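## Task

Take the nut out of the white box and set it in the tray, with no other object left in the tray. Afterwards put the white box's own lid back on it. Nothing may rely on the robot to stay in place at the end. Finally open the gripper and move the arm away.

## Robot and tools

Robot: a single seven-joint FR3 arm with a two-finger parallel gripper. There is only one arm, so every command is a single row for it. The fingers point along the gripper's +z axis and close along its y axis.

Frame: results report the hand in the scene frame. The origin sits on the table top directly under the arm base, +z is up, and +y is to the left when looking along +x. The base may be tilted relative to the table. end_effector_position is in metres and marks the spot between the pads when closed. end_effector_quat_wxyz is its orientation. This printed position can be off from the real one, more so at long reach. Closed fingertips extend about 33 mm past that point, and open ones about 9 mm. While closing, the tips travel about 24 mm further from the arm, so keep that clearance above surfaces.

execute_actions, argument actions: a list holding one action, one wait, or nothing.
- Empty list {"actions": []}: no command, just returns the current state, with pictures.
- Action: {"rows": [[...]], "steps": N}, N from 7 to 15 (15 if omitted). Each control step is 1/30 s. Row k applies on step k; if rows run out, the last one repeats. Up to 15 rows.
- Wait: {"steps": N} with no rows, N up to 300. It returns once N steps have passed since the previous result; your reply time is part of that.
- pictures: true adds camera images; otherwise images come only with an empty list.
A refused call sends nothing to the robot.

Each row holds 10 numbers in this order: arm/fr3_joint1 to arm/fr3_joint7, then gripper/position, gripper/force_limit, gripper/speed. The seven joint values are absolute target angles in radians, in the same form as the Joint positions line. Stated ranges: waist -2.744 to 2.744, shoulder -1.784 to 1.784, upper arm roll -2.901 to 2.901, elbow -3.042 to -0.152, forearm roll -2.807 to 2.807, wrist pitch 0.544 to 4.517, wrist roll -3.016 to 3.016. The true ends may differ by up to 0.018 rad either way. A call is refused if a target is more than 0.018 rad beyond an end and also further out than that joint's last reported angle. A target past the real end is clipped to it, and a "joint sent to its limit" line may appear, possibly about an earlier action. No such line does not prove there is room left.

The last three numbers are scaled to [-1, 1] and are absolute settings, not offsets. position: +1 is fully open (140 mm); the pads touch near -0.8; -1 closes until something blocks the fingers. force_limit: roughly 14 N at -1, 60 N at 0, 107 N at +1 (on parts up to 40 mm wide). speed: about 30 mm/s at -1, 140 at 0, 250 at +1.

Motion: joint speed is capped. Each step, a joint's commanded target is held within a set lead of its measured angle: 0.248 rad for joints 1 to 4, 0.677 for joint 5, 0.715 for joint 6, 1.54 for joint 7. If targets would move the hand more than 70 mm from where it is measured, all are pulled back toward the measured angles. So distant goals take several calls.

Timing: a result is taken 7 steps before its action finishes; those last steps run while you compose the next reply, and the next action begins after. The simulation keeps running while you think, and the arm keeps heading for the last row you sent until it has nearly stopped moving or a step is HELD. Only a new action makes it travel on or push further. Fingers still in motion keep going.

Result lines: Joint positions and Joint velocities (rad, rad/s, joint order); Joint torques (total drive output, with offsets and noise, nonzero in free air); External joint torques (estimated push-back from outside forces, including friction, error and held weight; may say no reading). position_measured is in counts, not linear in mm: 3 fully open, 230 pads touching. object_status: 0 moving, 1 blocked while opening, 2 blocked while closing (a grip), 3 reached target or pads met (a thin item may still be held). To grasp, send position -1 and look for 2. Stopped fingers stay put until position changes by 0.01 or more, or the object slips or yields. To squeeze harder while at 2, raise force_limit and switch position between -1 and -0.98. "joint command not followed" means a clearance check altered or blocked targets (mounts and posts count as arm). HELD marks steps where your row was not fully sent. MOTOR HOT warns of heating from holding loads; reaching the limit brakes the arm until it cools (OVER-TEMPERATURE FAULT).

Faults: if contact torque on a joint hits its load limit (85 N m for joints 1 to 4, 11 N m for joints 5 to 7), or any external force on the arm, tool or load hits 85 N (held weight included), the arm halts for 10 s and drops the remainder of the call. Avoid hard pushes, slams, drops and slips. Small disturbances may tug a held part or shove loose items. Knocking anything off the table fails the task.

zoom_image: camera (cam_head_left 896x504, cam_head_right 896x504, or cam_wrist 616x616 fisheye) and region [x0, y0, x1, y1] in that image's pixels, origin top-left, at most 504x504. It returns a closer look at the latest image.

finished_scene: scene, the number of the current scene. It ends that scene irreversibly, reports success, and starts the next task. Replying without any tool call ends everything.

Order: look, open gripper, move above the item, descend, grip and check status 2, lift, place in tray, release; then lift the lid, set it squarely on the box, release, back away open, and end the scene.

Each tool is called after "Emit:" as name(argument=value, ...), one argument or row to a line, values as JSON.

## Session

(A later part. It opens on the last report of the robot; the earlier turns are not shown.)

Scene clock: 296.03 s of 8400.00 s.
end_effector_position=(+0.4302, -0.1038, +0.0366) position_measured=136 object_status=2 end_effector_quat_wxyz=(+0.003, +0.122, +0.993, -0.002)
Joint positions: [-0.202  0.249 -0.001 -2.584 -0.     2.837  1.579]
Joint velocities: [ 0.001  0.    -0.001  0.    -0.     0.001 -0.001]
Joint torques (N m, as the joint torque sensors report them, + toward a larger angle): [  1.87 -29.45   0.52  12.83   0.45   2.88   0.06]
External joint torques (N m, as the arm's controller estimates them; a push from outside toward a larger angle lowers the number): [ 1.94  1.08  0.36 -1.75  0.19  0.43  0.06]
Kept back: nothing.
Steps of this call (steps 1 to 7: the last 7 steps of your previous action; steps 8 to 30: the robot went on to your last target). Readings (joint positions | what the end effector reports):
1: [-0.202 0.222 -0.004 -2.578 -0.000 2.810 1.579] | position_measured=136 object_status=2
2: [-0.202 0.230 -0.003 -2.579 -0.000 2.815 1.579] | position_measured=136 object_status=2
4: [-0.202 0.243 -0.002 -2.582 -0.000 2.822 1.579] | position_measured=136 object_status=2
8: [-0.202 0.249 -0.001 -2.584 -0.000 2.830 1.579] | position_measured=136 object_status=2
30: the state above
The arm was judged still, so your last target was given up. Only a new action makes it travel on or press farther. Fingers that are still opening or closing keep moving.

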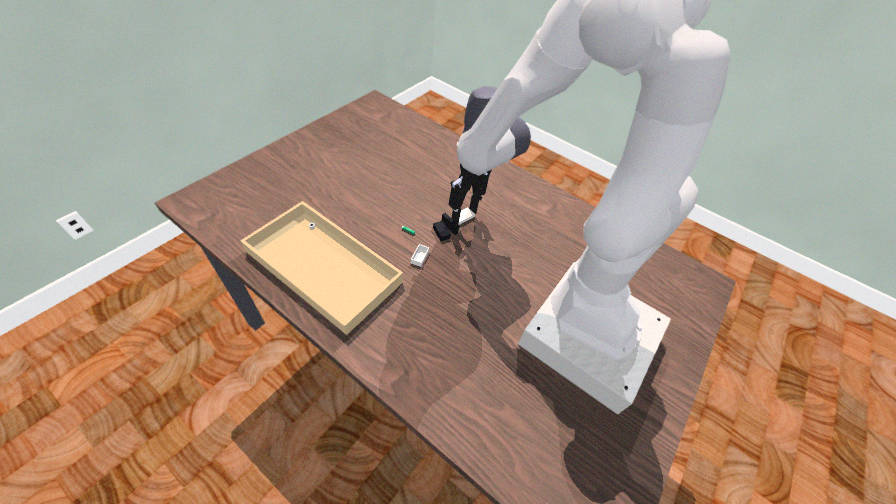

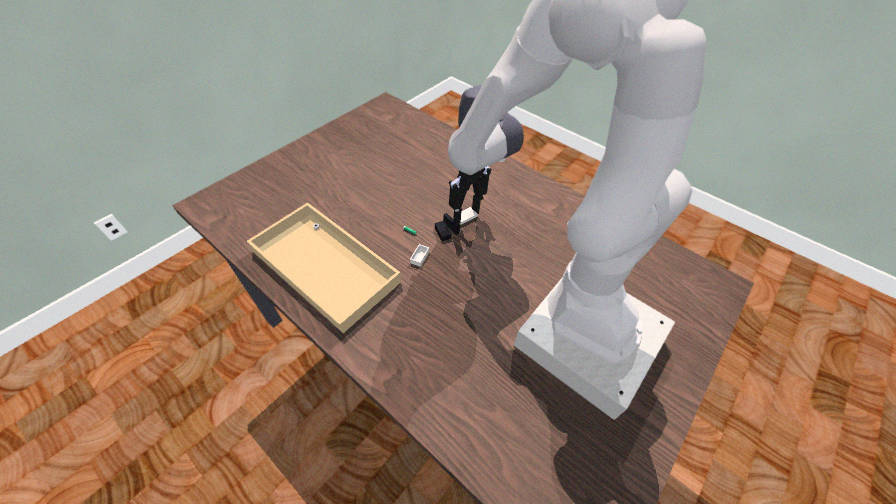

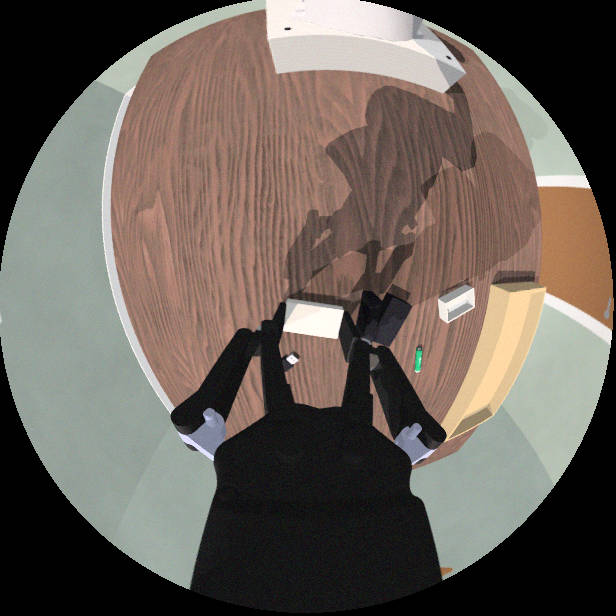

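Emit:
execute_actions(
  actions=[
    {"rows":[[-0.2,0.22,0,-2.585,0,2.82,1.582,-1,-0.3,0],[-0.2,0.19,0,-2.585,0,2.79,1.582,-1,-0.3,0],[-0.2,0.16,0,-2.585,0,2.76,1.582,-1,-0.3,0],[-0.22,0.15,0,-2.585,0,2.75,1.582,-1,-0.3,0],[-0.26,0.15,0,-2.585,0,2.75,1.582,-1,-0.3,0],[-0.3,0.15,0,-2.585,0,2.75,1.582,-1,-0.3,0],[-0.34,0.15,0,-2.585,0,2.75,1.582,-1,-0.3,0],[-0.38,0.15,0,-2.585,0,2.75,1.582,-1,-0.3,0],[-0.38,0.15,0,-2.585,0,2.75,1.582,-1,-0.3,0],[-0.38,0.17,0,-2.585,0,2.77,1.582,-1,-0.3,0],[-0.38,0.19,0,-2.585,0,2.79,1.582,-1,-0.3,0],[-0.38,0.21,0,-2.585,0,2.81,1.582,-1,-0.3,0],[-0.38,0.23,0,-2.585,0,2.825,1.582,-1,-0.3,0],[-0.38,0.24,0,-2.585,0,2.835,1.582,-1,-0.3,0],[-0.38,0.25,0,-2.585,0,2.84,1.582,-1,-0.3,0]],"steps":15},
  ],
)

Emit:
execute_actions(
  actions=[
    {"steps":35},
  ],
)

Emit:
execute_actions(
  actions=[
    {"rows":[[-0.38,0.25,0,-2.585,0,2.84,1.582,0.3,-0.3,0]],"steps":15},
  ],
)

Emit:
execute_actions(
  actions=[
    {"steps":15},
  ],
)

Emit:
execute_actions(
  actions=[
    {"rows":[[-0.38,0.22,0,-2.585,0,2.81,1.582,0.3,-0.3,0],[-0.38,0.19,0,-2.585,0,2.78,1.582,0.3,-0.3,0],[-0.38,0.16,0,-2.585,0,2.75,1.582,0.3,-0.3,0],[-0.38,0.14,0,-2.585,0,2.73,1.582,0.3,-0.3,0],[-0.38,0.14,0,-2.585,0,2.73,1.0,0.3,-0.3,0],[-0.38,0.14,0,-2.585,0,2.73,0.008,0.3,-0.3,0]],"steps":15},
  ],
)

Emit:
execute_actions(
  actions=[
    {"steps":50},
  ],
  pictures=true,
)

Scene clock: 297.17 s of 8400.00 s.
end_effector_position=(+0.4353, -0.1425, +0.0742) position_measured=136 object_status=2 end_effector_quat_wxyz=(+0.022, +0.162, +0.987, -0.004)
Joint positions: [-0.293  0.154  0.009 -2.583 -0.001  2.778  1.579]
Joint velocities: [-0.997 -0.096 -0.055  0.007  0.001 -0.132 -0.   ]
Joint torques (N m, as the joint torque sensors report them, + toward a larger angle): [ -3.82 -27.49  -2.77  14.09   0.57   1.8    0.05]
External joint torques (N m, as the arm's controller estimates them; a push from outside toward a larger angle lowers the number): [-1.94 -2.01 -0.2   0.79 -0.2  -0.19  0.06]
Steps of this call (steps 1 to 26: nothing new was sent; steps 27 to 34: the first 8 steps of this action). Readings (joint positions | what the end effector reports):
27: [-0.202 0.246 -0.001 -2.585 -0.000 2.835 1.579] | position_measured=136 object_status=2
28: [-0.202 0.235 -0.001 -2.587 -0.000 2.827 1.579] | position_measured=136 object_status=2
30: [-0.205 0.196 0.000 -2.588 -0.000 2.804 1.579] | position_measured=136 object_status=2
34: the state above

Scene clock: 298.33 s of 8400.00 s.
end_effector_position=(+0.4044, -0.1770, +0.0363) position_measured=136 object_status=2 end_effector_quat_wxyz=(+0.002, +0.208, +0.978, -0.002)
Joint positions: [-0.378  0.249 -0.001 -2.586 -0.     2.837  1.579]
Joint velocities: [-0.     0.001  0.001  0.001 -0.     0.001  0.   ]
Joint torques (N m, as the joint torque sensors report them, + toward a larger angle): [ -0.48 -29.13   0.24  13.5    0.41   2.78   0.12]
External joint torques (N m, as the arm's controller estimates them; a push from outside toward a larger angle lowers the number): [-0.47  1.32  0.02 -1.02  0.16  0.35  0.12]
Kept back: nothing.
Steps of this call (steps 1 to 7: the last 7 steps of your previous action; steps 8 to 30: the robot went on to your last target; steps 31 to 35: nothing new was sent). Readings (joint positions | what the end effector reports):
1: [-0.323 0.152 0.004 -2.583 -0.001 2.774 1.579] | position_measured=136 object_status=2
2: [-0.346 0.153 -0.001 -2.583 -0.000 2.773 1.579] | position_measured=136 object_status=2
4: [-0.371 0.172 -0.006 -2.582 -0.000 2.782 1.579] | position_measured=136 object_status=2
8: [-0.378 0.231 -0.004 -2.584 -0.000 2.809 1.579] | position_measured=136 object_status=2
35: the state above
The arm was judged still, so your last target was given up. Only a new action makes it travel on or press farther. Fingers that are still opening or closing keep moving.

Scene clock: 298.60 s of 8400.00 s.
end_effector_position=(+0.4045, -0.1771, +0.0363) position_measured=91 object_status=0 end_effector_quat_wxyz=(+0.003, +0.208, +0.978, -0.002)
Joint positions: [-0.378  0.249 -0.001 -2.586 -0.     2.838  1.579]
Joint velocities: [ 0.001  0.    -0.     0.    -0.     0.001  0.001]
Joint torques (N m, as the joint torque sensors report them, + toward a larger angle): [ -0.12 -29.17   0.57  14.32   0.44   2.84   0.16]
External joint torques (N m, as the arm's controller estimates them; a push from outside toward a larger angle lowers the number): [-0.13  1.23  0.33 -0.13  0.19  0.42  0.16]
Steps of this call (steps 1 to 8: the first 8 steps of this action). Readings (joint positions | what the end effector reports):
1: [-0.378 0.249 -0.001 -2.586 -0.000 2.837 1.579] | position_measured=136 object_status=0
2: [-0.378 0.249 -0.001 -2.586 -0.000 2.837 1.579] | position_measured=136 object_status=0
4: [-0.378 0.249 -0.001 -2.586 -0.000 2.838 1.579] | position_measured=116 object_status=0
8: the state above

Scene clock: 299.10 s of 8400.00 s.
end_effector_position=(+0.4045, -0.1771, +0.0363) position_measured=91 object_status=3 end_effector_quat_wxyz=(+0.003, +0.208, +0.978, -0.002)
Joint positions: [-0.378  0.249 -0.001 -2.586 -0.     2.838  1.579]
Joint velocities: [ 0.     0.002  0.     0.    -0.001 -0.    -0.   ]
Joint torques (N m, as the joint torque sensors report them, + toward a larger angle): [ -0.48 -29.56   0.36  13.62   0.31   2.87   0.05]
External joint torques (N m, as the arm's controller estimates them; a push from outside toward a larger angle lowers the number): [-0.42  0.69  0.19 -0.77  0.06  0.46  0.05]
Kept back: nothing.
Steps of this call (steps 1 to 7: the last 7 steps of your previous action; steps 8 to 15: the robot went on to your last target). Readings (joint positions | what the end effector reports):
1: [-0.378 0.249 -0.001 -2.586 -0.000 2.838 1.579] | position_measured=91 object_status=0
2: [-0.378 0.249 -0.001 -2.586 -0.000 2.838 1.579] | position_measured=91 object_status=0
4: [-0.378 0.249 -0.001 -2.586 -0.000 2.838 1.579] | position_measured=91 object_status=0
8: [-0.378 0.249 -0.001 -2.586 -0.000 2.838 1.579] | position_measured=91 object_status=3
15: the state above
The arm was judged still, so your last target was given up. Only a new action makes it travel on or press farther. Fingers that are still opening or closing keep moving.

Scene clock: 299.37 s of 8400.00 s.
end_effector_position=(+0.4183, -0.1829, +0.0770) position_measured=91 object_status=3 end_effector_quat_wxyz=(+0.017, -0.018, +1.000, -0.009)
Joint positions: [-0.378  0.145 -0.001 -2.583 -0.     2.764  1.122]
Joint velocities: [-0.001 -0.122 -0.001  0.004 -0.    -0.169 -3.678]
Joint torques (N m, as the joint torque sensors report them, + toward a larger angle): [ -0.66 -24.92   1.02  14.76   0.48   1.64  -0.99]
External joint torques (N m, as the arm's controller estimates them; a push from outside toward a larger angle lowers the number): [-0.52 -0.51  1.03  1.15  0.14 -0.35 -1.05]
Steps of this call (steps 1 to 8: the first 8 steps of this action). Readings (joint positions | what the end effector reports):
1: [-0.378 0.246 -0.001 -2.586 -0.000 2.833 1.579] | position_measured=91 object_status=3
2: [-0.378 0.235 -0.001 -2.588 -0.000 2.824 1.579] | position_measured=91 object_status=3
4: [-0.378 0.195 -0.001 -2.588 -0.000 2.797 1.579] | position_measured=91 object_status=3
8: the state above

Scene clock: 301.03 s of 8400.00 s.
end_effector_position=(+0.4103, -0.1794, +0.0756) position_measured=91 object_status=3 end_effector_quat_wxyz=(+0.002, -0.541, +0.841, -0.005)
Joint positions: [-0.378  0.141 -0.001 -2.583 -0.     2.732  0.016]
Joint velocities: [-0.001  0.    -0.001 -0.     0.001 -0.001 -0.016]
Joint torques (N m, as the joint torque sensors report them, + toward a larger angle): [ -0.4  -28.77   0.34  14.62   0.47   2.27  -0.31]
External joint torques (N m, as the arm's controller estimates them; a push from outside toward a larger angle lowers the number): [-0.21  0.25  0.4  -1.93  0.13 -0.26 -0.31]
Kept back: nothing.
Steps of this call (steps 1 to 7: the last 7 steps of your previous action; steps 8 to 50: the robot went on to your last target). Readings (joint positions | what the end effector reports):
1: [-0.378 0.142 -0.001 -2.583 -0.000 2.759 1.007] | position_measured=91 object_status=3
2: [-0.378 0.141 -0.001 -2.583 -0.000 2.754 0.903] | position_measured=91 object_status=3
4: [-0.378 0.141 -0.001 -2.583 -0.000 2.747 0.728] | position_measured=91 object_status=3
8: [-0.378 0.141 -0.001 -2.583 -0.000 2.739 0.473] | position_measured=91 object_status=3
50: the state above

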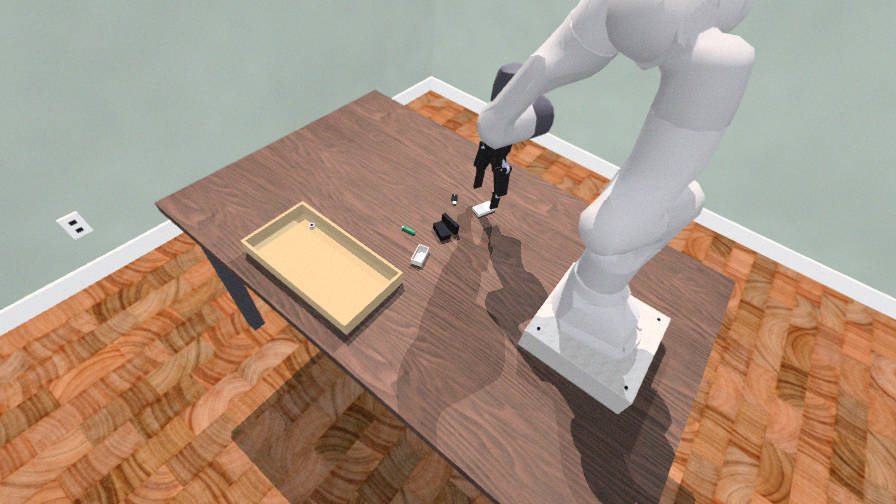

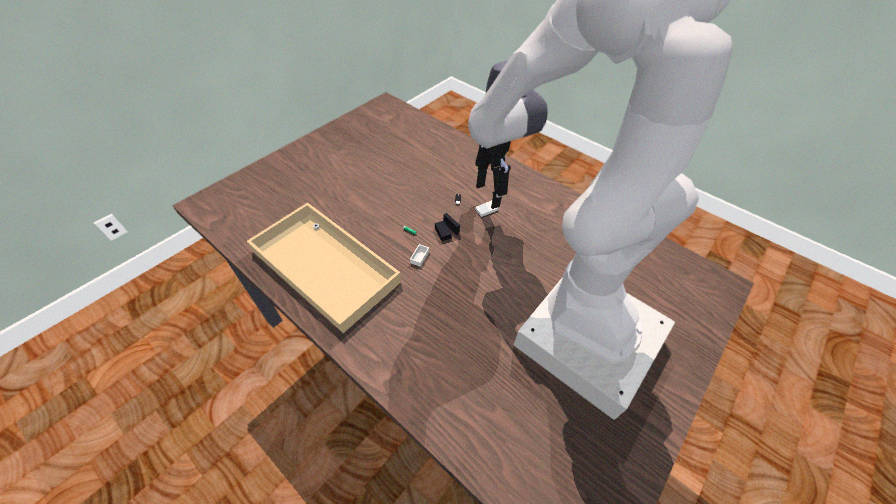

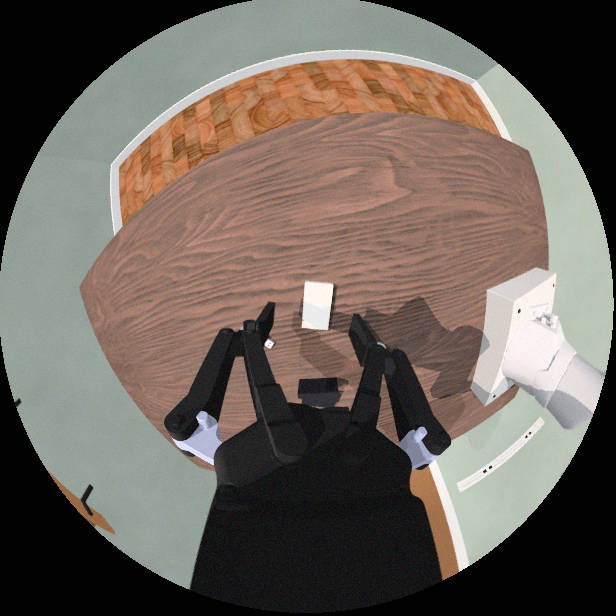

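Emit:
execute_actions(
  actions=[
    {"rows":[[-0.38,0.16,0,-2.585,0,2.76,0.008,0.2,-0.6,0],[-0.38,0.18,0,-2.585,0,2.78,0.008,0.2,-0.6,0],[-0.38,0.2,0,-2.585,0,2.8,0.008,0.2,-0.6,0],[-0.38,0.22,0,-2.585,0,2.82,0.008,0.2,-0.6,0],[-0.38,0.24,0,-2.585,0,2.835,0.008,0.2,-0.6,0],[-0.38,0.253,0,-2.585,0,2.84,0.008,0.2,-0.6,0]],"steps":15},
  ],
)

Emit:
execute_actions(
  actions=[
    {"steps":30},
  ],
)

Emit:
execute_actions(
  actions=[
    {"rows":[[-0.38,0.253,0,-2.585,0,2.84,0.008,-0.6,-0.6,-0.3]],"steps":15},
  ],
)

Emit:
execute_actions(
  actions=[
    {"steps":60},
  ],
  pictures=true,
)

Scene clock: 301.83 s of 8400.00 s.
end_effector_position=(+0.3982, -0.1742, +0.0378) position_measured=104 object_status=0 end_effector_quat_wxyz=(-0.006, -0.543, +0.840, +0.007)
Joint positions: [-0.378  0.239 -0.001 -2.585 -0.     2.803  0.012]
Joint velocities: [-0.     0.266  0.    -0.037  0.001  0.181 -0.002]
Joint torques (N m, as the joint torque sensors report them, + toward a larger angle): [ -0.35 -34.63   0.1   15.9    0.46   3.64  -0.2 ]
External joint torques (N m, as the arm's controller estimates them; a push from outside toward a larger angle lowers the number): [-0.3   1.84 -0.07 -2.06  0.21  0.53 -0.2 ]
Steps of this call (steps 1 to 15: the robot went on to your last target; step 16: nothing new was sent; steps 17 to 24: the first 8 steps of this action). Readings (joint positions | what the end effector reports):
17: [-0.378 0.143 -0.001 -2.583 -0.000 2.736 0.012] | position_measured=91 object_status=0
18: [-0.378 0.150 -0.001 -2.583 -0.000 2.744 0.012] | position_measured=96 object_status=0
20: [-0.378 0.177 -0.001 -2.582 -0.000 2.765 0.012] | position_measured=104 object_status=0
24: the state above

Scene clock: 302.83 s of 8400.00 s.
end_effector_position=(+0.4033, -0.1765, +0.0349) position_measured=104 object_status=3 end_effector_quat_wxyz=(-0.000, -0.543, +0.840, -0.002)
Joint positions: [-0.378  0.252 -0.001 -2.586 -0.     2.837  0.011]
Joint velocities: [-0.001 -0.001 -0.001 -0.001  0.002  0.    -0.001]
Joint torques (N m, as the joint torque sensors report them, + toward a larger angle): [ -0.56 -29.85   0.73  14.24   0.42   2.96  -0.17]
External joint torques (N m, as the arm's controller estimates them; a push from outside toward a larger angle lowers the number): [-0.45  0.71  0.62 -0.23  0.17  0.46 -0.17]
Kept back: nothing.
Steps of this call (steps 1 to 7: the last 7 steps of your previous action; steps 8 to 30: the robot went on to your last target). Readings (joint positions | what the end effector reports):
1: [-0.378 0.246 -0.001 -2.586 -0.000 2.808 0.012] | position_measured=104 object_status=0
2: [-0.378 0.250 -0.001 -2.586 -0.000 2.813 0.012] | position_measured=104 object_status=0
4: [-0.378 0.252 -0.001 -2.586 -0.000 2.821 0.012] | position_measured=104 object_status=0
8: [-0.378 0.252 -0.001 -2.586 -0.000 2.830 0.011] | position_measured=104 object_status=3
30: the state above
The arm was judged still, so your last target was given up. Only a new action makes it travel on or press farther. Fingers that are still opening or closing keep moving.

Scene clock: 303.10 s of 8400.00 s.
end_effector_position=(+0.4034, -0.1765, +0.0349) position_measured=143 object_status=0 end_effector_quat_wxyz=(-0.000, -0.543, +0.840, -0.002)
Joint positions: [-0.378  0.252 -0.001 -2.586 -0.     2.838  0.011]
Joint velocities: [ 0.001  0.001 -0.    -0.001 -0.     0.003 -0.002]
Joint torques (N m, as the joint torque sensors report them, + toward a larger angle): [ -0.26 -29.61   0.32  14.4    0.3    2.79  -0.29]
External joint torques (N m, as the arm's controller estimates them; a push from outside toward a larger angle lowers the number): [-0.2   0.96  0.15 -0.09  0.06  0.28 -0.29]
Steps of this call (steps 1 to 8: the first 8 steps of this action). Readings (joint positions | what the end effector reports):
1: [-0.378 0.252 -0.001 -2.586 -0.000 2.837 0.011] | position_measured=104 object_status=0
2: [-0.378 0.252 -0.001 -2.586 -0.000 2.838 0.011] | position_measured=108 object_status=0
4: [-0.378 0.252 -0.001 -2.586 -0.000 2.838 0.011] | position_measured=120 object_status=0
8: the state above

Scene clock: 305.10 s of 8400.00 s.
end_effector_position=(+0.4038, -0.1767, +0.0352) position_measured=177 object_status=2 end_effector_quat_wxyz=(+0.000, -0.543, +0.840, -0.002)
Joint positions: [-0.378  0.252 -0.001 -2.586 -0.     2.838  0.011]
Joint velocities: [ 0.    -0.    -0.    -0.    -0.     0.001 -0.001]
Joint torques (N m, as the joint torque sensors report them, + toward a larger angle): [ -0.2  -29.2    0.67  14.42   0.43   2.76  -0.29]
External joint torques (N m, as the arm's controller estimates them; a push from outside toward a larger angle lowers the number): [-0.12  1.28  0.52 -0.02  0.18  0.27 -0.29]
Kept back: nothing.
Steps of this call (steps 1 to 7: the last 7 steps of your previous action; steps 8 to 15: the robot went on to your last target; steps 16 to 60: nothing new was sent). Readings (joint positions | what the end effector reports):
1: [-0.378 0.252 -0.001 -2.586 -0.000 2.838 0.011] | position_measured=148 object_status=0
2: [-0.378 0.252 -0.001 -2.586 -0.000 2.838 0.011] | position_measured=154 object_status=0
4: [-0.378 0.252 -0.001 -2.586 -0.000 2.838 0.011] | position_measured=166 object_status=0
8: [-0.378 0.251 -0.001 -2.586 -0.000 2.838 0.011] | position_measured=177 object_status=0
60: the state above
The arm was judged still, so your last target was given up. Only a new action makes it travel on or press farther. Fingers that are still opening or closing keep moving.

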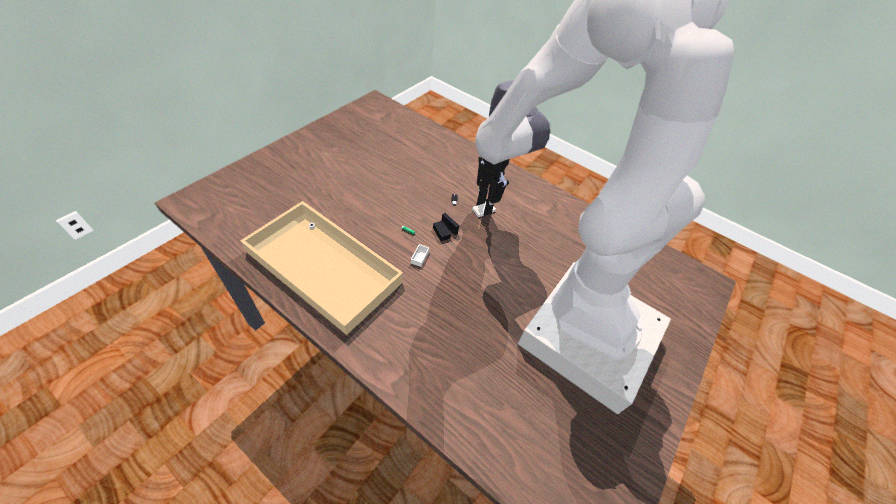

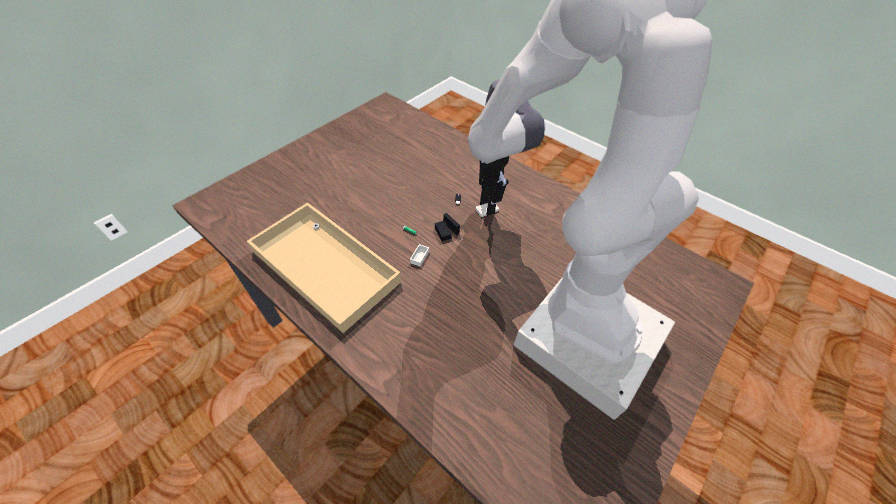

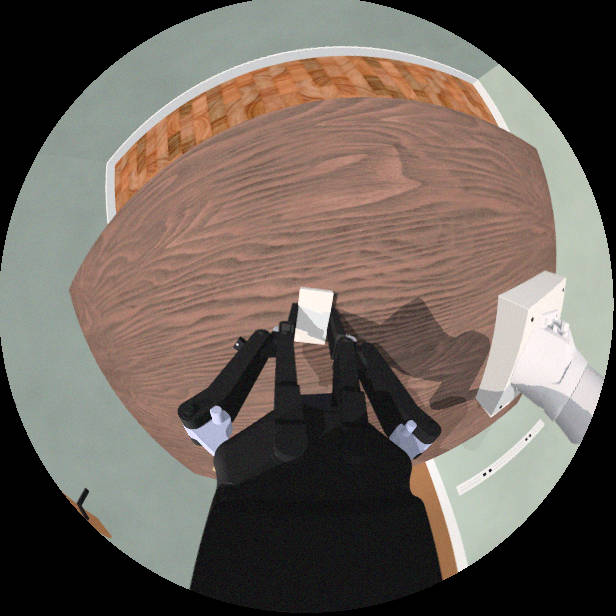

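Emit:
execute_actions(
  actions=[
    {"rows":[[-0.38,0.253,0,-2.585,0,2.84,0.008,-1,-0.3,0],[-0.38,0.253,0,-2.585,0,2.84,0.008,-1,-0.3,0],[-0.38,0.253,0,-2.585,0,2.84,0.008,-1,-0.3,0],[-0.38,0.23,0,-2.585,0,2.82,0.008,-1,-0.3,0],[-0.38,0.2,0,-2.585,0,2.79,0.008,-1,-0.3,0],[-0.38,0.17,0,-2.585,0,2.76,0.008,-1,-0.3,0],[-0.38,0.14,0,-2.585,0,2.73,0.008,-1,-0.3,0],[-0.38,0.11,0,-2.585,0,2.7,0.008,-1,-0.3,0],[-0.38,0.09,0,-2.585,0,2.68,0.008,-1,-0.3,0],[-0.38,0.08,0,-2.585,0,2.67,0.008,-1,-0.3,0]],"steps":15},
  ],
)

Emit:
execute_actions(
  actions=[
    {"rows":[[-0.33,0.08,0,-2.585,0,2.67,0.008,-1,-0.3,0],[-0.28,0.08,0,-2.585,0,2.67,0.008,-1,-0.3,0],[-0.23,0.08,0,-2.585,0,2.67,0.008,-1,-0.3,0],[-0.18,0.08,0,-2.585,0,2.67,0.008,-1,-0.3,0],[-0.13,0.08,0,-2.585,0,2.67,0.008,-1,-0.3,0],[-0.08,0.08,0,-2.585,0,2.67,0.008,-1,-0.3,0],[-0.03,0.08,0,-2.585,0,2.67,0.008,-1,-0.3,0],[0.02,0.08,0,-2.585,0,2.67,0.008,-1,-0.3,0],[0.07,0.08,0,-2.585,0,2.67,0.008,-1,-0.3,0],[0.12,0.08,0,-2.585,0,2.67,0.008,-1,-0.3,0],[0.17,0.08,0,-2.585,0,2.67,0.008,-1,-0.3,0],[0.21,0.08,0,-2.585,0,2.67,0.008,-1,-0.3,0],[0.24,0.08,0,-2.585,0,2.67,0.008,-1,-0.3,0],[0.26,0.08,0,-2.585,0,2.67,0.008,-1,-0.3,0],[0.275,0.08,0,-2.585,0,2.67,0.008,-1,-0.3,0]],"steps":15},
  ],
)

Emit:
execute_actions(
  actions=[
    {"steps":35},
  ],
)

Emit:
execute_actions(
  actions=[
    {"rows":[[0.275,0.1,0,-2.587,0,2.69,0.008,-1,-0.3,0],[0.275,0.12,0,-2.589,0,2.71,0.008,-1,-0.3,0],[0.275,0.14,0,-2.591,0,2.73,0.008,-1,-0.3,0],[0.275,0.155,0,-2.592,0,2.75,0.008,-1,-0.3,0],[0.275,0.17,0,-2.592,0,2.765,0.008,-1,-0.3,0],[0.275,0.18,0,-2.592,0,2.775,0.008,-1,-0.3,0]],"steps":15},
  ],
)

Emit:
execute_actions(
  actions=[
    {"steps":40},
  ],
  pictures=true,
)

Scene clock: 306.33 s of 8400.00 s.
end_effector_position=(+0.4113, -0.1798, +0.0629) position_measured=179 object_status=2 end_effector_quat_wxyz=(+0.005, -0.543, +0.840, -0.010)
Joint positions: [-0.378  0.176 -0.001 -2.588 -0.     2.784  0.011]
Joint velocities: [ 0.001 -0.813 -0.     0.003 -0.001 -0.501  0.001]
Joint torques (N m, as the joint torque sensors report them, + toward a larger angle): [ -0.55 -30.28   0.2   16.45   0.46   2.44  -0.25]
External joint torques (N m, as the arm's controller estimates them; a push from outside toward a larger angle lowers the number): [-0.62 -1.56 -0.04 -0.92  0.19 -0.36 -0.24]
Steps of this call (steps 1 to 29: nothing new was sent; steps 30 to 37: the first 8 steps of this action). Readings (joint positions | what the end effector reports):
30: [-0.378 0.252 -0.001 -2.586 -0.000 2.838 0.011] | position_measured=177 object_status=0
31: [-0.378 0.252 -0.001 -2.586 -0.000 2.838 0.011] | position_measured=179 object_status=0
33: [-0.378 0.249 -0.001 -2.586 -0.000 2.836 0.011] | position_measured=179 object_status=0
37: the state above

Scene clock: 306.83 s of 8400.00 s.
end_effector_position=(+0.4463, -0.0656, +0.0978) position_measured=179 object_status=2 end_effector_quat_wxyz=(+0.005, -0.649, +0.760, -0.008)
Joint positions: [-0.108  0.081 -0.004 -2.582  0.001  2.68   0.011]
Joint velocities: [ 1.322  0.001  0.089 -0.002  0.001 -0.029  0.   ]
Joint torques (N m, as the joint torque sensors report them, + toward a larger angle): [ -1.69 -28.13  -3.12  15.71   0.39   2.01  -0.22]
External joint torques (N m, as the arm's controller estimates them; a push from outside toward a larger angle lowers the number): [ 1.85  0.04 -0.4  -0.26  0.07 -0.3  -0.22]
Steps of this call (steps 1 to 7: the last 7 steps of your previous action; steps 8 to 15: the first 8 steps of this action). Readings (joint positions | what the end effector reports):
8: [-0.371 0.081 -0.004 -2.582 -0.000 2.698 0.011] | position_measured=179 object_status=2
9: [-0.352 0.081 -0.008 -2.582 0.000 2.694 0.011] | position_measured=179 object_status=2
11: [-0.285 0.081 -0.011 -2.582 0.001 2.687 0.011] | position_measured=179 object_status=2
15: the state above

Scene clock: 308.00 s of 8400.00 s.
end_effector_position=(+0.4352, +0.1071, +0.0963) position_measured=179 object_status=2 end_effector_quat_wxyz=(-0.003, +0.784, -0.621, +0.004)
Joint positions: [ 0.273  0.081  0.001 -2.583  0.     2.672  0.011]
Joint velocities: [-0.001  0.     0.001 -0.     0.    -0.001 -0.   ]
Joint torques (N m, as the joint torque sensors report them, + toward a larger angle): [  1.39 -28.18  -0.91  15.44   0.44   2.24  -0.24]
External joint torques (N m, as the arm's controller estimates them; a push from outside toward a larger angle lowers the number): [ 1.52 -0.26 -0.86 -1.99  0.07 -0.26 -0.24]
Kept back: nothing.
Steps of this call (steps 1 to 7: the last 7 steps of your previous action; steps 8 to 30: the robot went on to your last target; steps 31 to 35: nothing new was sent). Readings (joint positions | what the end effector reports):
1: [-0.062 0.081 -0.003 -2.582 0.001 2.680 0.011] | position_measured=179 object_status=2
2: [-0.016 0.081 -0.003 -2.582 0.001 2.679 0.011] | position_measured=179 object_status=2
4: [0.077 0.081 -0.002 -2.582 0.001 2.678 0.011] | position_measured=179 object_status=2
8: [0.234 0.081 0.007 -2.582 0.000 2.675 0.011] | position_measured=179 object_status=2
35: the state above
The arm was judged still, so your last target was given up. Only a new action makes it travel on or press farther. Fingers that are still opening or closing keep moving.

Scene clock: 308.27 s of 8400.00 s.
end_effector_position=(+0.4220, +0.1038, +0.0604) position_measured=179 object_status=2 end_effector_quat_wxyz=(+0.010, +0.783, -0.621, -0.006)
Joint positions: [ 0.273  0.169  0.001 -2.591  0.     2.737  0.011]
Joint velocities: [-0.     0.213  0.001 -0.043 -0.     0.189 -0.   ]
Joint torques (N m, as the joint torque sensors report them, + toward a larger angle): [  1.85 -32.27  -1.    16.29   0.3    3.6   -0.23]
External joint torques (N m, as the arm's controller estimates them; a push from outside toward a larger angle lowers the number): [ 1.93  2.29 -1.1  -2.56  0.    0.57 -0.24]
Steps of this call (steps 1 to 8: the first 8 steps of this action). Readings (joint positions | what the end effector reports):
1: [0.273 0.083 0.001 -2.583 0.000 2.675 0.011] | position_measured=179 object_status=2
2: [0.273 0.090 0.001 -2.583 0.000 2.681 0.011] | position_measured=179 object_status=2
4: [0.273 0.116 0.001 -2.584 0.000 2.700 0.011] | position_measured=179 object_status=2
8: the state above

Scene clock: 309.60 s of 8400.00 s.
end_effector_position=(+0.4289, +0.1054, +0.0587) position_measured=179 object_status=2 end_effector_quat_wxyz=(+0.000, +0.783, -0.621, +0.002)
Joint positions: [ 0.273  0.179  0.001 -2.592  0.     2.772  0.011]
Joint velocities: [ 0.     0.     0.    -0.001 -0.001 -0.     0.   ]
Joint torques (N m, as the joint torque sensors report them, + toward a larger angle): [  1.99 -28.53  -0.92  14.64   0.35   2.9   -0.28]
External joint torques (N m, as the arm's controller estimates them; a push from outside toward a larger angle lowers the number): [ 2.02  0.84 -1.06 -0.99  0.06  0.4  -0.28]
Kept back: nothing.
Steps of this call (steps 1 to 7: the last 7 steps of your previous action; steps 8 to 30: the robot went on to your last target; steps 31 to 40: nothing new was sent). Readings (joint positions | what the end effector reports):
1: [0.273 0.175 0.001 -2.592 0.000 2.743 0.011] | position_measured=179 object_status=2
2: [0.273 0.177 0.001 -2.592 0.000 2.747 0.011] | position_measured=179 object_status=2
4: [0.273 0.179 0.001 -2.592 0.000 2.755 0.011] | position_measured=179 object_status=2
8: [0.273 0.179 0.001 -2.592 0.000 2.765 0.011] | position_measured=179 object_status=2
40: the state above
The arm was judged still, so your last target was given up. Only a new action makes it travel on or press farther. Fingers that are still opening or closing keep moving.

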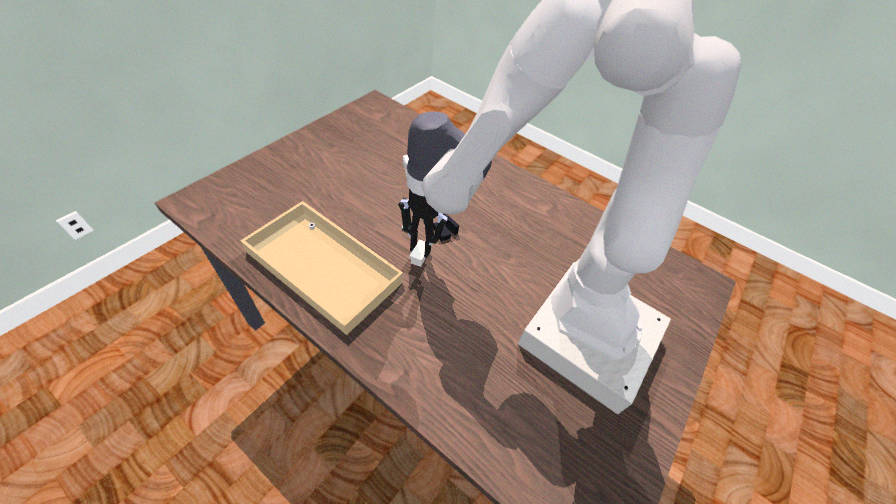

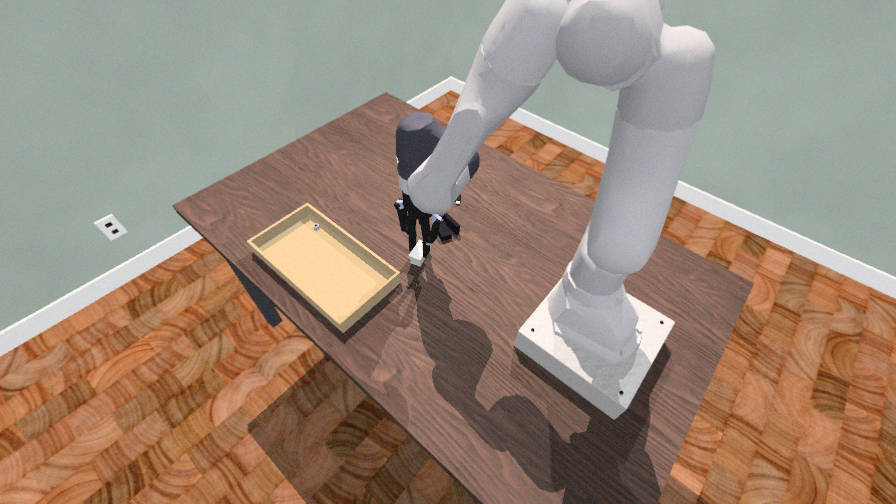

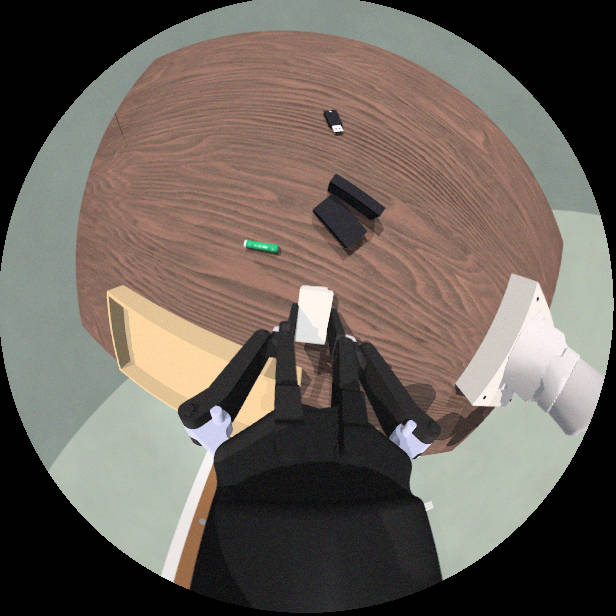

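Emit:
execute_actions(
  actions=[
    {"rows":[[0.275,0.183,0,-2.591,0,2.778,0.008,-1,-0.3,0],[0.275,0.185,0,-2.59,0,2.781,0.008,-1,-0.3,0],[0.275,0.187,0,-2.589,0,2.784,0.008,-1,-0.3,0],[0.275,0.189,0,-2.588,0,2.786,0.008,-1,-0.3,0],[0.275,0.191,0,-2.588,0,2.788,0.008,-1,-0.3,0],[0.275,0.193,0,-2.588,0,2.79,0.008,-1,-0.3,0],[0.275,0.195,0,-2.588,0,2.792,0.008,-1,-0.3,0],[0.275,0.197,0,-2.588,0,2.793,0.008,-1,-0.3,0],[0.275,0.199,0,-2.588,0,2.794,0.008,-1,-0.3,0],[0.275,0.201,0,-2.588,0,2.795,0.008,-1,-0.3,0]],"steps":15},
  ],
)

Emit:
execute_actions(
  actions=[
    {"steps":35},
  ],
)

Emit:
execute_actions(
  actions=[
    {"rows":[[0.275,0.203,0,-2.588,0,2.796,0.008,-1,-0.3,0],[0.275,0.205,0,-2.588,0,2.797,0.008,-1,-0.3,0],[0.275,0.207,0,-2.588,0,2.798,0.008,-1,-0.3,0],[0.275,0.209,0,-2.588,0,2.799,0.008,-1,-0.3,0],[0.275,0.211,0,-2.588,0,2.801,0.008,-1,-0.3,0],[0.275,0.213,0,-2.588,0,2.803,0.008,-1,-0.3,0],[0.275,0.215,0,-2.588,0,2.805,0.008,-1,-0.3,0],[0.275,0.217,0,-2.588,0,2.807,0.008,-1,-0.3,0]],"steps":15},
  ],
)

Emit:
execute_actions(
  actions=[
    {"steps":35},
  ],
  pictures=true,
)

Scene clock: 310.57 s of 8400.00 s.
end_effector_position=(+0.4295, +0.1056, +0.0550) position_measured=179 object_status=2 end_effector_quat_wxyz=(-0.000, +0.783, -0.621, +0.002)
Joint positions: [ 0.273  0.191  0.001 -2.59   0.     2.783  0.011]
Joint velocities: [ 0.     0.057 -0.001  0.006 -0.     0.044 -0.   ]
Joint torques (N m, as the joint torque sensors report them, + toward a larger angle): [  1.23 -28.69  -1.13  15.83   0.36   2.97  -0.2 ]
External joint torques (N m, as the arm's controller estimates them; a push from outside toward a larger angle lowers the number): [ 1.36  1.21 -1.19  0.35  0.07  0.46 -0.2 ]
Steps of this call (steps 1 to 21: nothing new was sent; steps 22 to 29: the first 8 steps of this action). Readings (joint positions | what the end effector reports):
22: [0.273 0.179 0.001 -2.592 0.000 2.773 0.011] | position_measured=179 object_status=2
23: [0.273 0.180 0.001 -2.592 0.000 2.774 0.011] | position_measured=179 object_status=2
25: [0.273 0.183 0.001 -2.591 0.000 2.777 0.011] | position_measured=179 object_status=2
29: the state above

Scene clock: 311.73 s of 8400.00 s.
end_effector_position=(+0.4323, +0.1062, +0.0550) position_measured=179 object_status=2 end_effector_quat_wxyz=(-0.003, +0.783, -0.621, +0.004)
Joint positions: [ 0.273  0.194  0.001 -2.588  0.     2.792  0.011]
Joint velocities: [ 0.    -0.    -0.    -0.     0.     0.001  0.001]
Joint torques (N m, as the joint torque sensors report them, + toward a larger angle): [  2.3  -25.13  -0.18  14.95   0.31   3.09  -0.31]
External joint torques (N m, as the arm's controller estimates them; a push from outside toward a larger angle lowers the number): [ 2.44  4.55 -0.24 -0.48  0.02  0.58 -0.31]
Kept back: nothing.
Steps of this call (steps 1 to 7: the last 7 steps of your previous action; steps 8 to 15: the robot went on to your last target; steps 16 to 35: nothing new was sent). Readings (joint positions | what the end effector reports):
1: [0.273 0.192 0.001 -2.590 0.000 2.784 0.011] | position_measured=179 object_status=2
2: [0.273 0.192 0.001 -2.589 0.000 2.785 0.011] | position_measured=179 object_status=2
4: [0.273 0.193 0.001 -2.589 0.000 2.787 0.011] | position_measured=179 object_status=2
8: [0.273 0.194 0.001 -2.588 0.000 2.790 0.011] | position_measured=179 object_status=2
35: the state above
The arm was judged still, so your last target was given up. Only a new action makes it travel on or press farther. Fingers that are still opening or closing keep moving.

Scene clock: 312.00 s of 8400.00 s.
end_effector_position=(+0.4325, +0.1061, +0.0544) position_measured=179 object_status=2 end_effector_quat_wxyz=(-0.003, +0.784, -0.621, +0.004)
Joint positions: [ 0.273  0.196  0.001 -2.587  0.     2.792  0.01 ]
Joint velocities: [-0.     0.01  -0.001  0.005  0.001  0.002 -0.006]
Joint torques (N m, as the joint torque sensors report them, + toward a larger angle): [  1.07 -17.52  -1.2   13.87   0.35   4.8   -0.17]
External joint torques (N m, as the arm's controller estimates them; a push from outside toward a larger angle lowers the number): [ 1.29 12.05 -1.19 -1.56  0.05  2.21 -0.18]
Steps of this call (steps 1 to 8: the first 8 steps of this action). Readings (joint positions | what the end effector reports):
1: [0.273 0.194 0.001 -2.588 0.000 2.792 0.011] | position_measured=179 object_status=2
2: [0.273 0.195 0.001 -2.588 0.000 2.792 0.011] | position_measured=179 object_status=2
4: [0.273 0.195 0.001 -2.588 0.000 2.792 0.011] | position_measured=179 object_status=2
8: the state above

Scene clock: 313.17 s of 8400.00 s.
end_effector_position=(+0.4325, +0.1061, +0.0543) position_measured=179 object_status=2 end_effector_quat_wxyz=(-0.003, +0.784, -0.621, +0.004)
Joint positions: [ 0.273  0.197  0.001 -2.587  0.     2.792  0.009]
Joint velocities: [ 0.001  0.    -0.     0.001 -0.001  0.001 -0.   ]
Joint torques (N m, as the joint torque sensors report them, + toward a larger angle): [  1.6  -16.64  -0.39  13.36   0.35   4.8   -0.08]
External joint torques (N m, as the arm's controller estimates them; a push from outside toward a larger angle lowers the number): [ 1.66 13.17 -0.52 -2.15  0.07  2.27 -0.08]
Kept back: nothing.
Steps of this call (steps 1 to 7: the last 7 steps of your previous action; steps 8 to 15: the robot went on to your last target; steps 16 to 35: nothing new was sent). Readings (joint positions | what the end effector reports):
1: [0.273 0.197 0.001 -2.587 0.000 2.792 0.010] | position_measured=179 object_status=2
2: [0.273 0.197 0.001 -2.587 0.000 2.792 0.010] | position_measured=179 object_status=2
4: [0.273 0.197 0.001 -2.587 0.000 2.792 0.010] | position_measured=179 object_status=2
8: [0.273 0.197 0.001 -2.587 0.000 2.792 0.009] | position_measured=179 object_status=2
35: the state above
The arm was judged still, so your last target was given up. Only a new action makes it travel on or press farther. Fingers that are still opening or closing keep moving.

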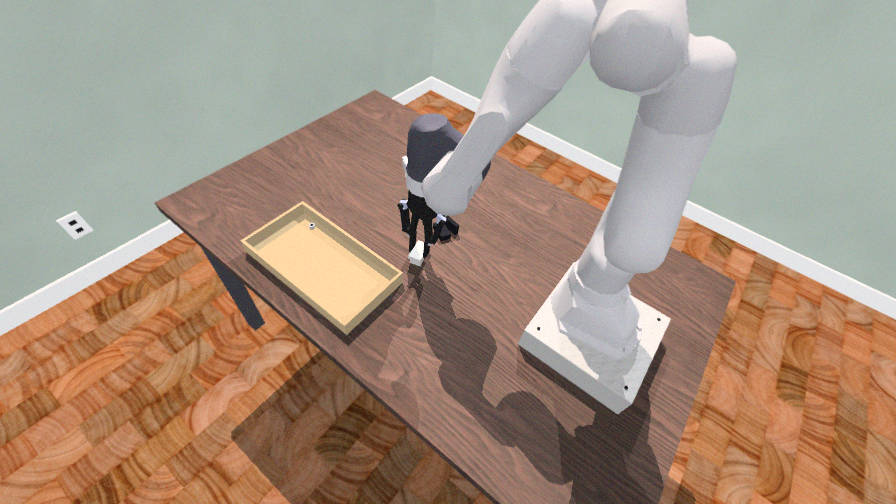

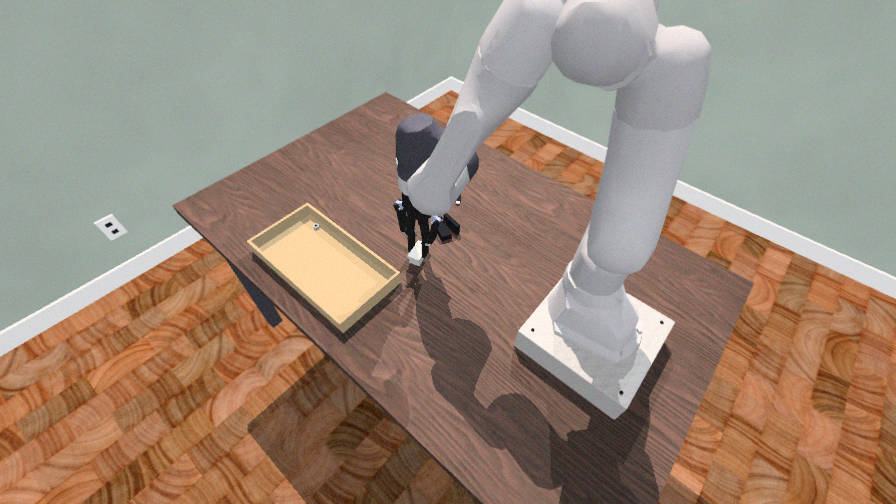

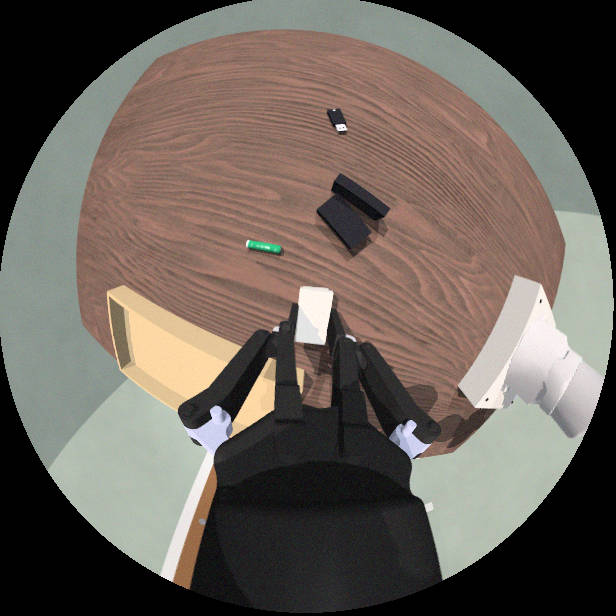

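Emit:
execute_actions(
  actions=[
    {"rows":[[0.275,0.19,0,-2.588,0,2.792,0.008,-1,-0.3,0],[0.275,0.186,0,-2.588,0,2.79,0.008,-1,-0.3,0],[0.275,0.183,0,-2.59,0,2.79,0.008,-1,-0.3,0],[0.275,0.181,0,-2.593,0,2.79,0.008,-1,-0.3,0],[0.275,0.179,0,-2.596,0,2.79,0.008,-1,-0.3,0],[0.275,0.178,0,-2.599,0,2.79,0.008,-1,-0.3,0],[0.275,0.178,0,-2.601,0,2.79,0.008,-1,-0.3,0]],"steps":15},
  ],
)

Emit:
execute_actions(
  actions=[
    {"steps":35},
  ],
)

Scene clock: 313.80 s of 8400.00 s.
end_effector_position=(+0.4324, +0.1062, +0.0588) position_measured=179 object_status=2 end_effector_quat_wxyz=(-0.006, +0.784, -0.621, +0.006)
Joint positions: [ 0.273  0.18   0.001 -2.595  0.     2.791  0.009]
Joint velocities: [ 0.    -0.014  0.    -0.049  0.001  0.001 -0.   ]
Joint torques (N m, as the joint torque sensors report them, + toward a larger angle): [  1.49 -30.05  -1.08  13.41   0.38   2.42  -0.13]
External joint torques (N m, as the arm's controller estimates them; a push from outside toward a larger angle lowers the number): [ 1.57 -1.13 -1.18 -2.33  0.08 -0.1  -0.13]
Steps of this call (steps 1 to 11: nothing new was sent; steps 12 to 19: the first 8 steps of this action). Readings (joint positions | what the end effector reports):
12: [0.273 0.194 0.001 -2.587 0.000 2.791 0.009] | position_measured=179 object_status=2
13: [0.273 0.192 0.001 -2.587 0.000 2.791 0.009] | position_measured=179 object_status=2
15: [0.273 0.187 0.001 -2.588 0.000 2.791 0.009] | position_measured=179 object_status=2
19: the state above

Scene clock: 314.97 s of 8400.00 s.
end_effector_position=(+0.4303, +0.1056, +0.0580) position_measured=179 object_status=2 end_effector_quat_wxyz=(-0.004, +0.784, -0.621, +0.005)
Joint positions: [ 0.273  0.18   0.001 -2.599  0.     2.791  0.009]
Joint velocities: [ 0.001 -0.001 -0.001 -0.002 -0.002  0.     0.001]
Joint torques (N m, as the joint torque sensors report them, + toward a larger angle): [  1.95 -29.73  -1.08  13.45   0.32   2.48  -0.08]
External joint torques (N m, as the arm's controller estimates them; a push from outside toward a larger angle lowers the number): [ 2.05 -0.42 -1.15 -2.11  0.03 -0.05 -0.08]
Kept back: nothing.
Steps of this call (steps 1 to 7: the last 7 steps of your previous action; steps 8 to 15: the robot went on to your last target; steps 16 to 35: nothing new was sent). Readings (joint positions | what the end effector reports):
1: [0.273 0.180 0.001 -2.597 0.000 2.791 0.009] | position_measured=179 object_status=2
2: [0.273 0.180 0.001 -2.598 0.000 2.791 0.009] | position_measured=179 object_status=2
4: [0.273 0.180 0.001 -2.599 0.000 2.791 0.009] | position_measured=179 object_status=2
8: [0.273 0.180 0.001 -2.599 0.000 2.791 0.009] | position_measured=179 object_status=2
35: the state above
The arm was judged still, so your last target was given up. Only a new action makes it travel on or press farther. Fingers that are still opening or closing keep moving.

Emit:
execute_actions(
  actions=[
    {"rows":[[0.275,0.178,0,-2.599,0,2.786,0.008,-1,-0.3,0],[0.275,0.179,0,-2.597,0,2.782,0.008,-1,-0.3,0],[0.275,0.181,0,-2.594,0,2.778,0.008,-1,-0.3,0],[0.275,0.182,0,-2.593,0,2.775,0.008,-1,-0.3,0]],"steps":15},
  ],
)

Emit:
execute_actions(
  actions=[
    {"steps":40},
  ],
)

Scene clock: 315.53 s of 8400.00 s.
end_effector_position=(+0.4294, +0.1054, +0.0580) position_measured=179 object_status=2 end_effector_quat_wxyz=(-0.002, +0.784, -0.621, +0.003)
Joint positions: [ 0.273  0.18   0.001 -2.595  0.     2.782  0.009]
Joint velocities: [ 0.002  0.002 -0.     0.006 -0.001 -0.024 -0.001]
Joint torques (N m, as the joint torque sensors report them, + toward a larger angle): [  1.19 -28.08  -0.76  15.51   0.36   2.21  -0.01]
External joint torques (N m, as the arm's controller estimates them; a push from outside toward a larger angle lowers the number): [ 1.23  1.27 -0.89 -0.03  0.08 -0.3  -0.01]
Steps of this call (steps 1 to 9: nothing new was sent; steps 10 to 17: the first 8 steps of this action). Readings (joint positions | what the end effector reports):
10: [0.273 0.180 0.001 -2.599 0.000 2.791 0.009] | position_measured=179 object_status=2
11: [0.273 0.180 0.001 -2.599 0.000 2.790 0.009] | position_measured=179 object_status=2
13: [0.273 0.180 0.001 -2.598 0.000 2.786 0.009] | position_measured=179 object_status=2
17: the state above

Scene clock: 316.87 s of 8400.00 s.
end_effector_position=(+0.4283, +0.1051, +0.0577) position_measured=179 object_status=2 end_effector_quat_wxyz=(-0.000, +0.784, -0.621, +0.002)
Joint positions: [ 0.273  0.18   0.001 -2.595  0.     2.777  0.009]
Joint velocities: [-0.    -0.    -0.001  0.002 -0.    -0.     0.002]
Joint torques (N m, as the joint torque sensors report them, + toward a larger angle): [  2.2  -28.26   0.35  16.08   0.35   2.18  -0.1 ]
External joint torques (N m, as the arm's controller estimates them; a push from outside toward a larger angle lowers the number): [ 2.39  1.13  0.36  0.44  0.05 -0.33 -0.1 ]
Kept back: nothing.
Steps of this call (steps 1 to 7: the last 7 steps of your previous action; steps 8 to 15: the robot went on to your last target; steps 16 to 40: nothing new was sent). Readings (joint positions | what the end effector reports):
1: [0.273 0.180 0.001 -2.595 0.000 2.781 0.009] | position_measured=179 object_status=2
2: [0.273 0.180 0.001 -2.595 0.000 2.780 0.009] | position_measured=179 object_status=2
4: [0.273 0.180 0.001 -2.595 0.000 2.779 0.009] | position_measured=179 object_status=2
8: [0.273 0.180 0.001 -2.595 0.000 2.778 0.009] | position_measured=179 object_status=2
40: the state above
The arm was judged still, so your last target was given up. Only a new action makes it travel on or press farther. Fingers that are still opening or closing keep moving.


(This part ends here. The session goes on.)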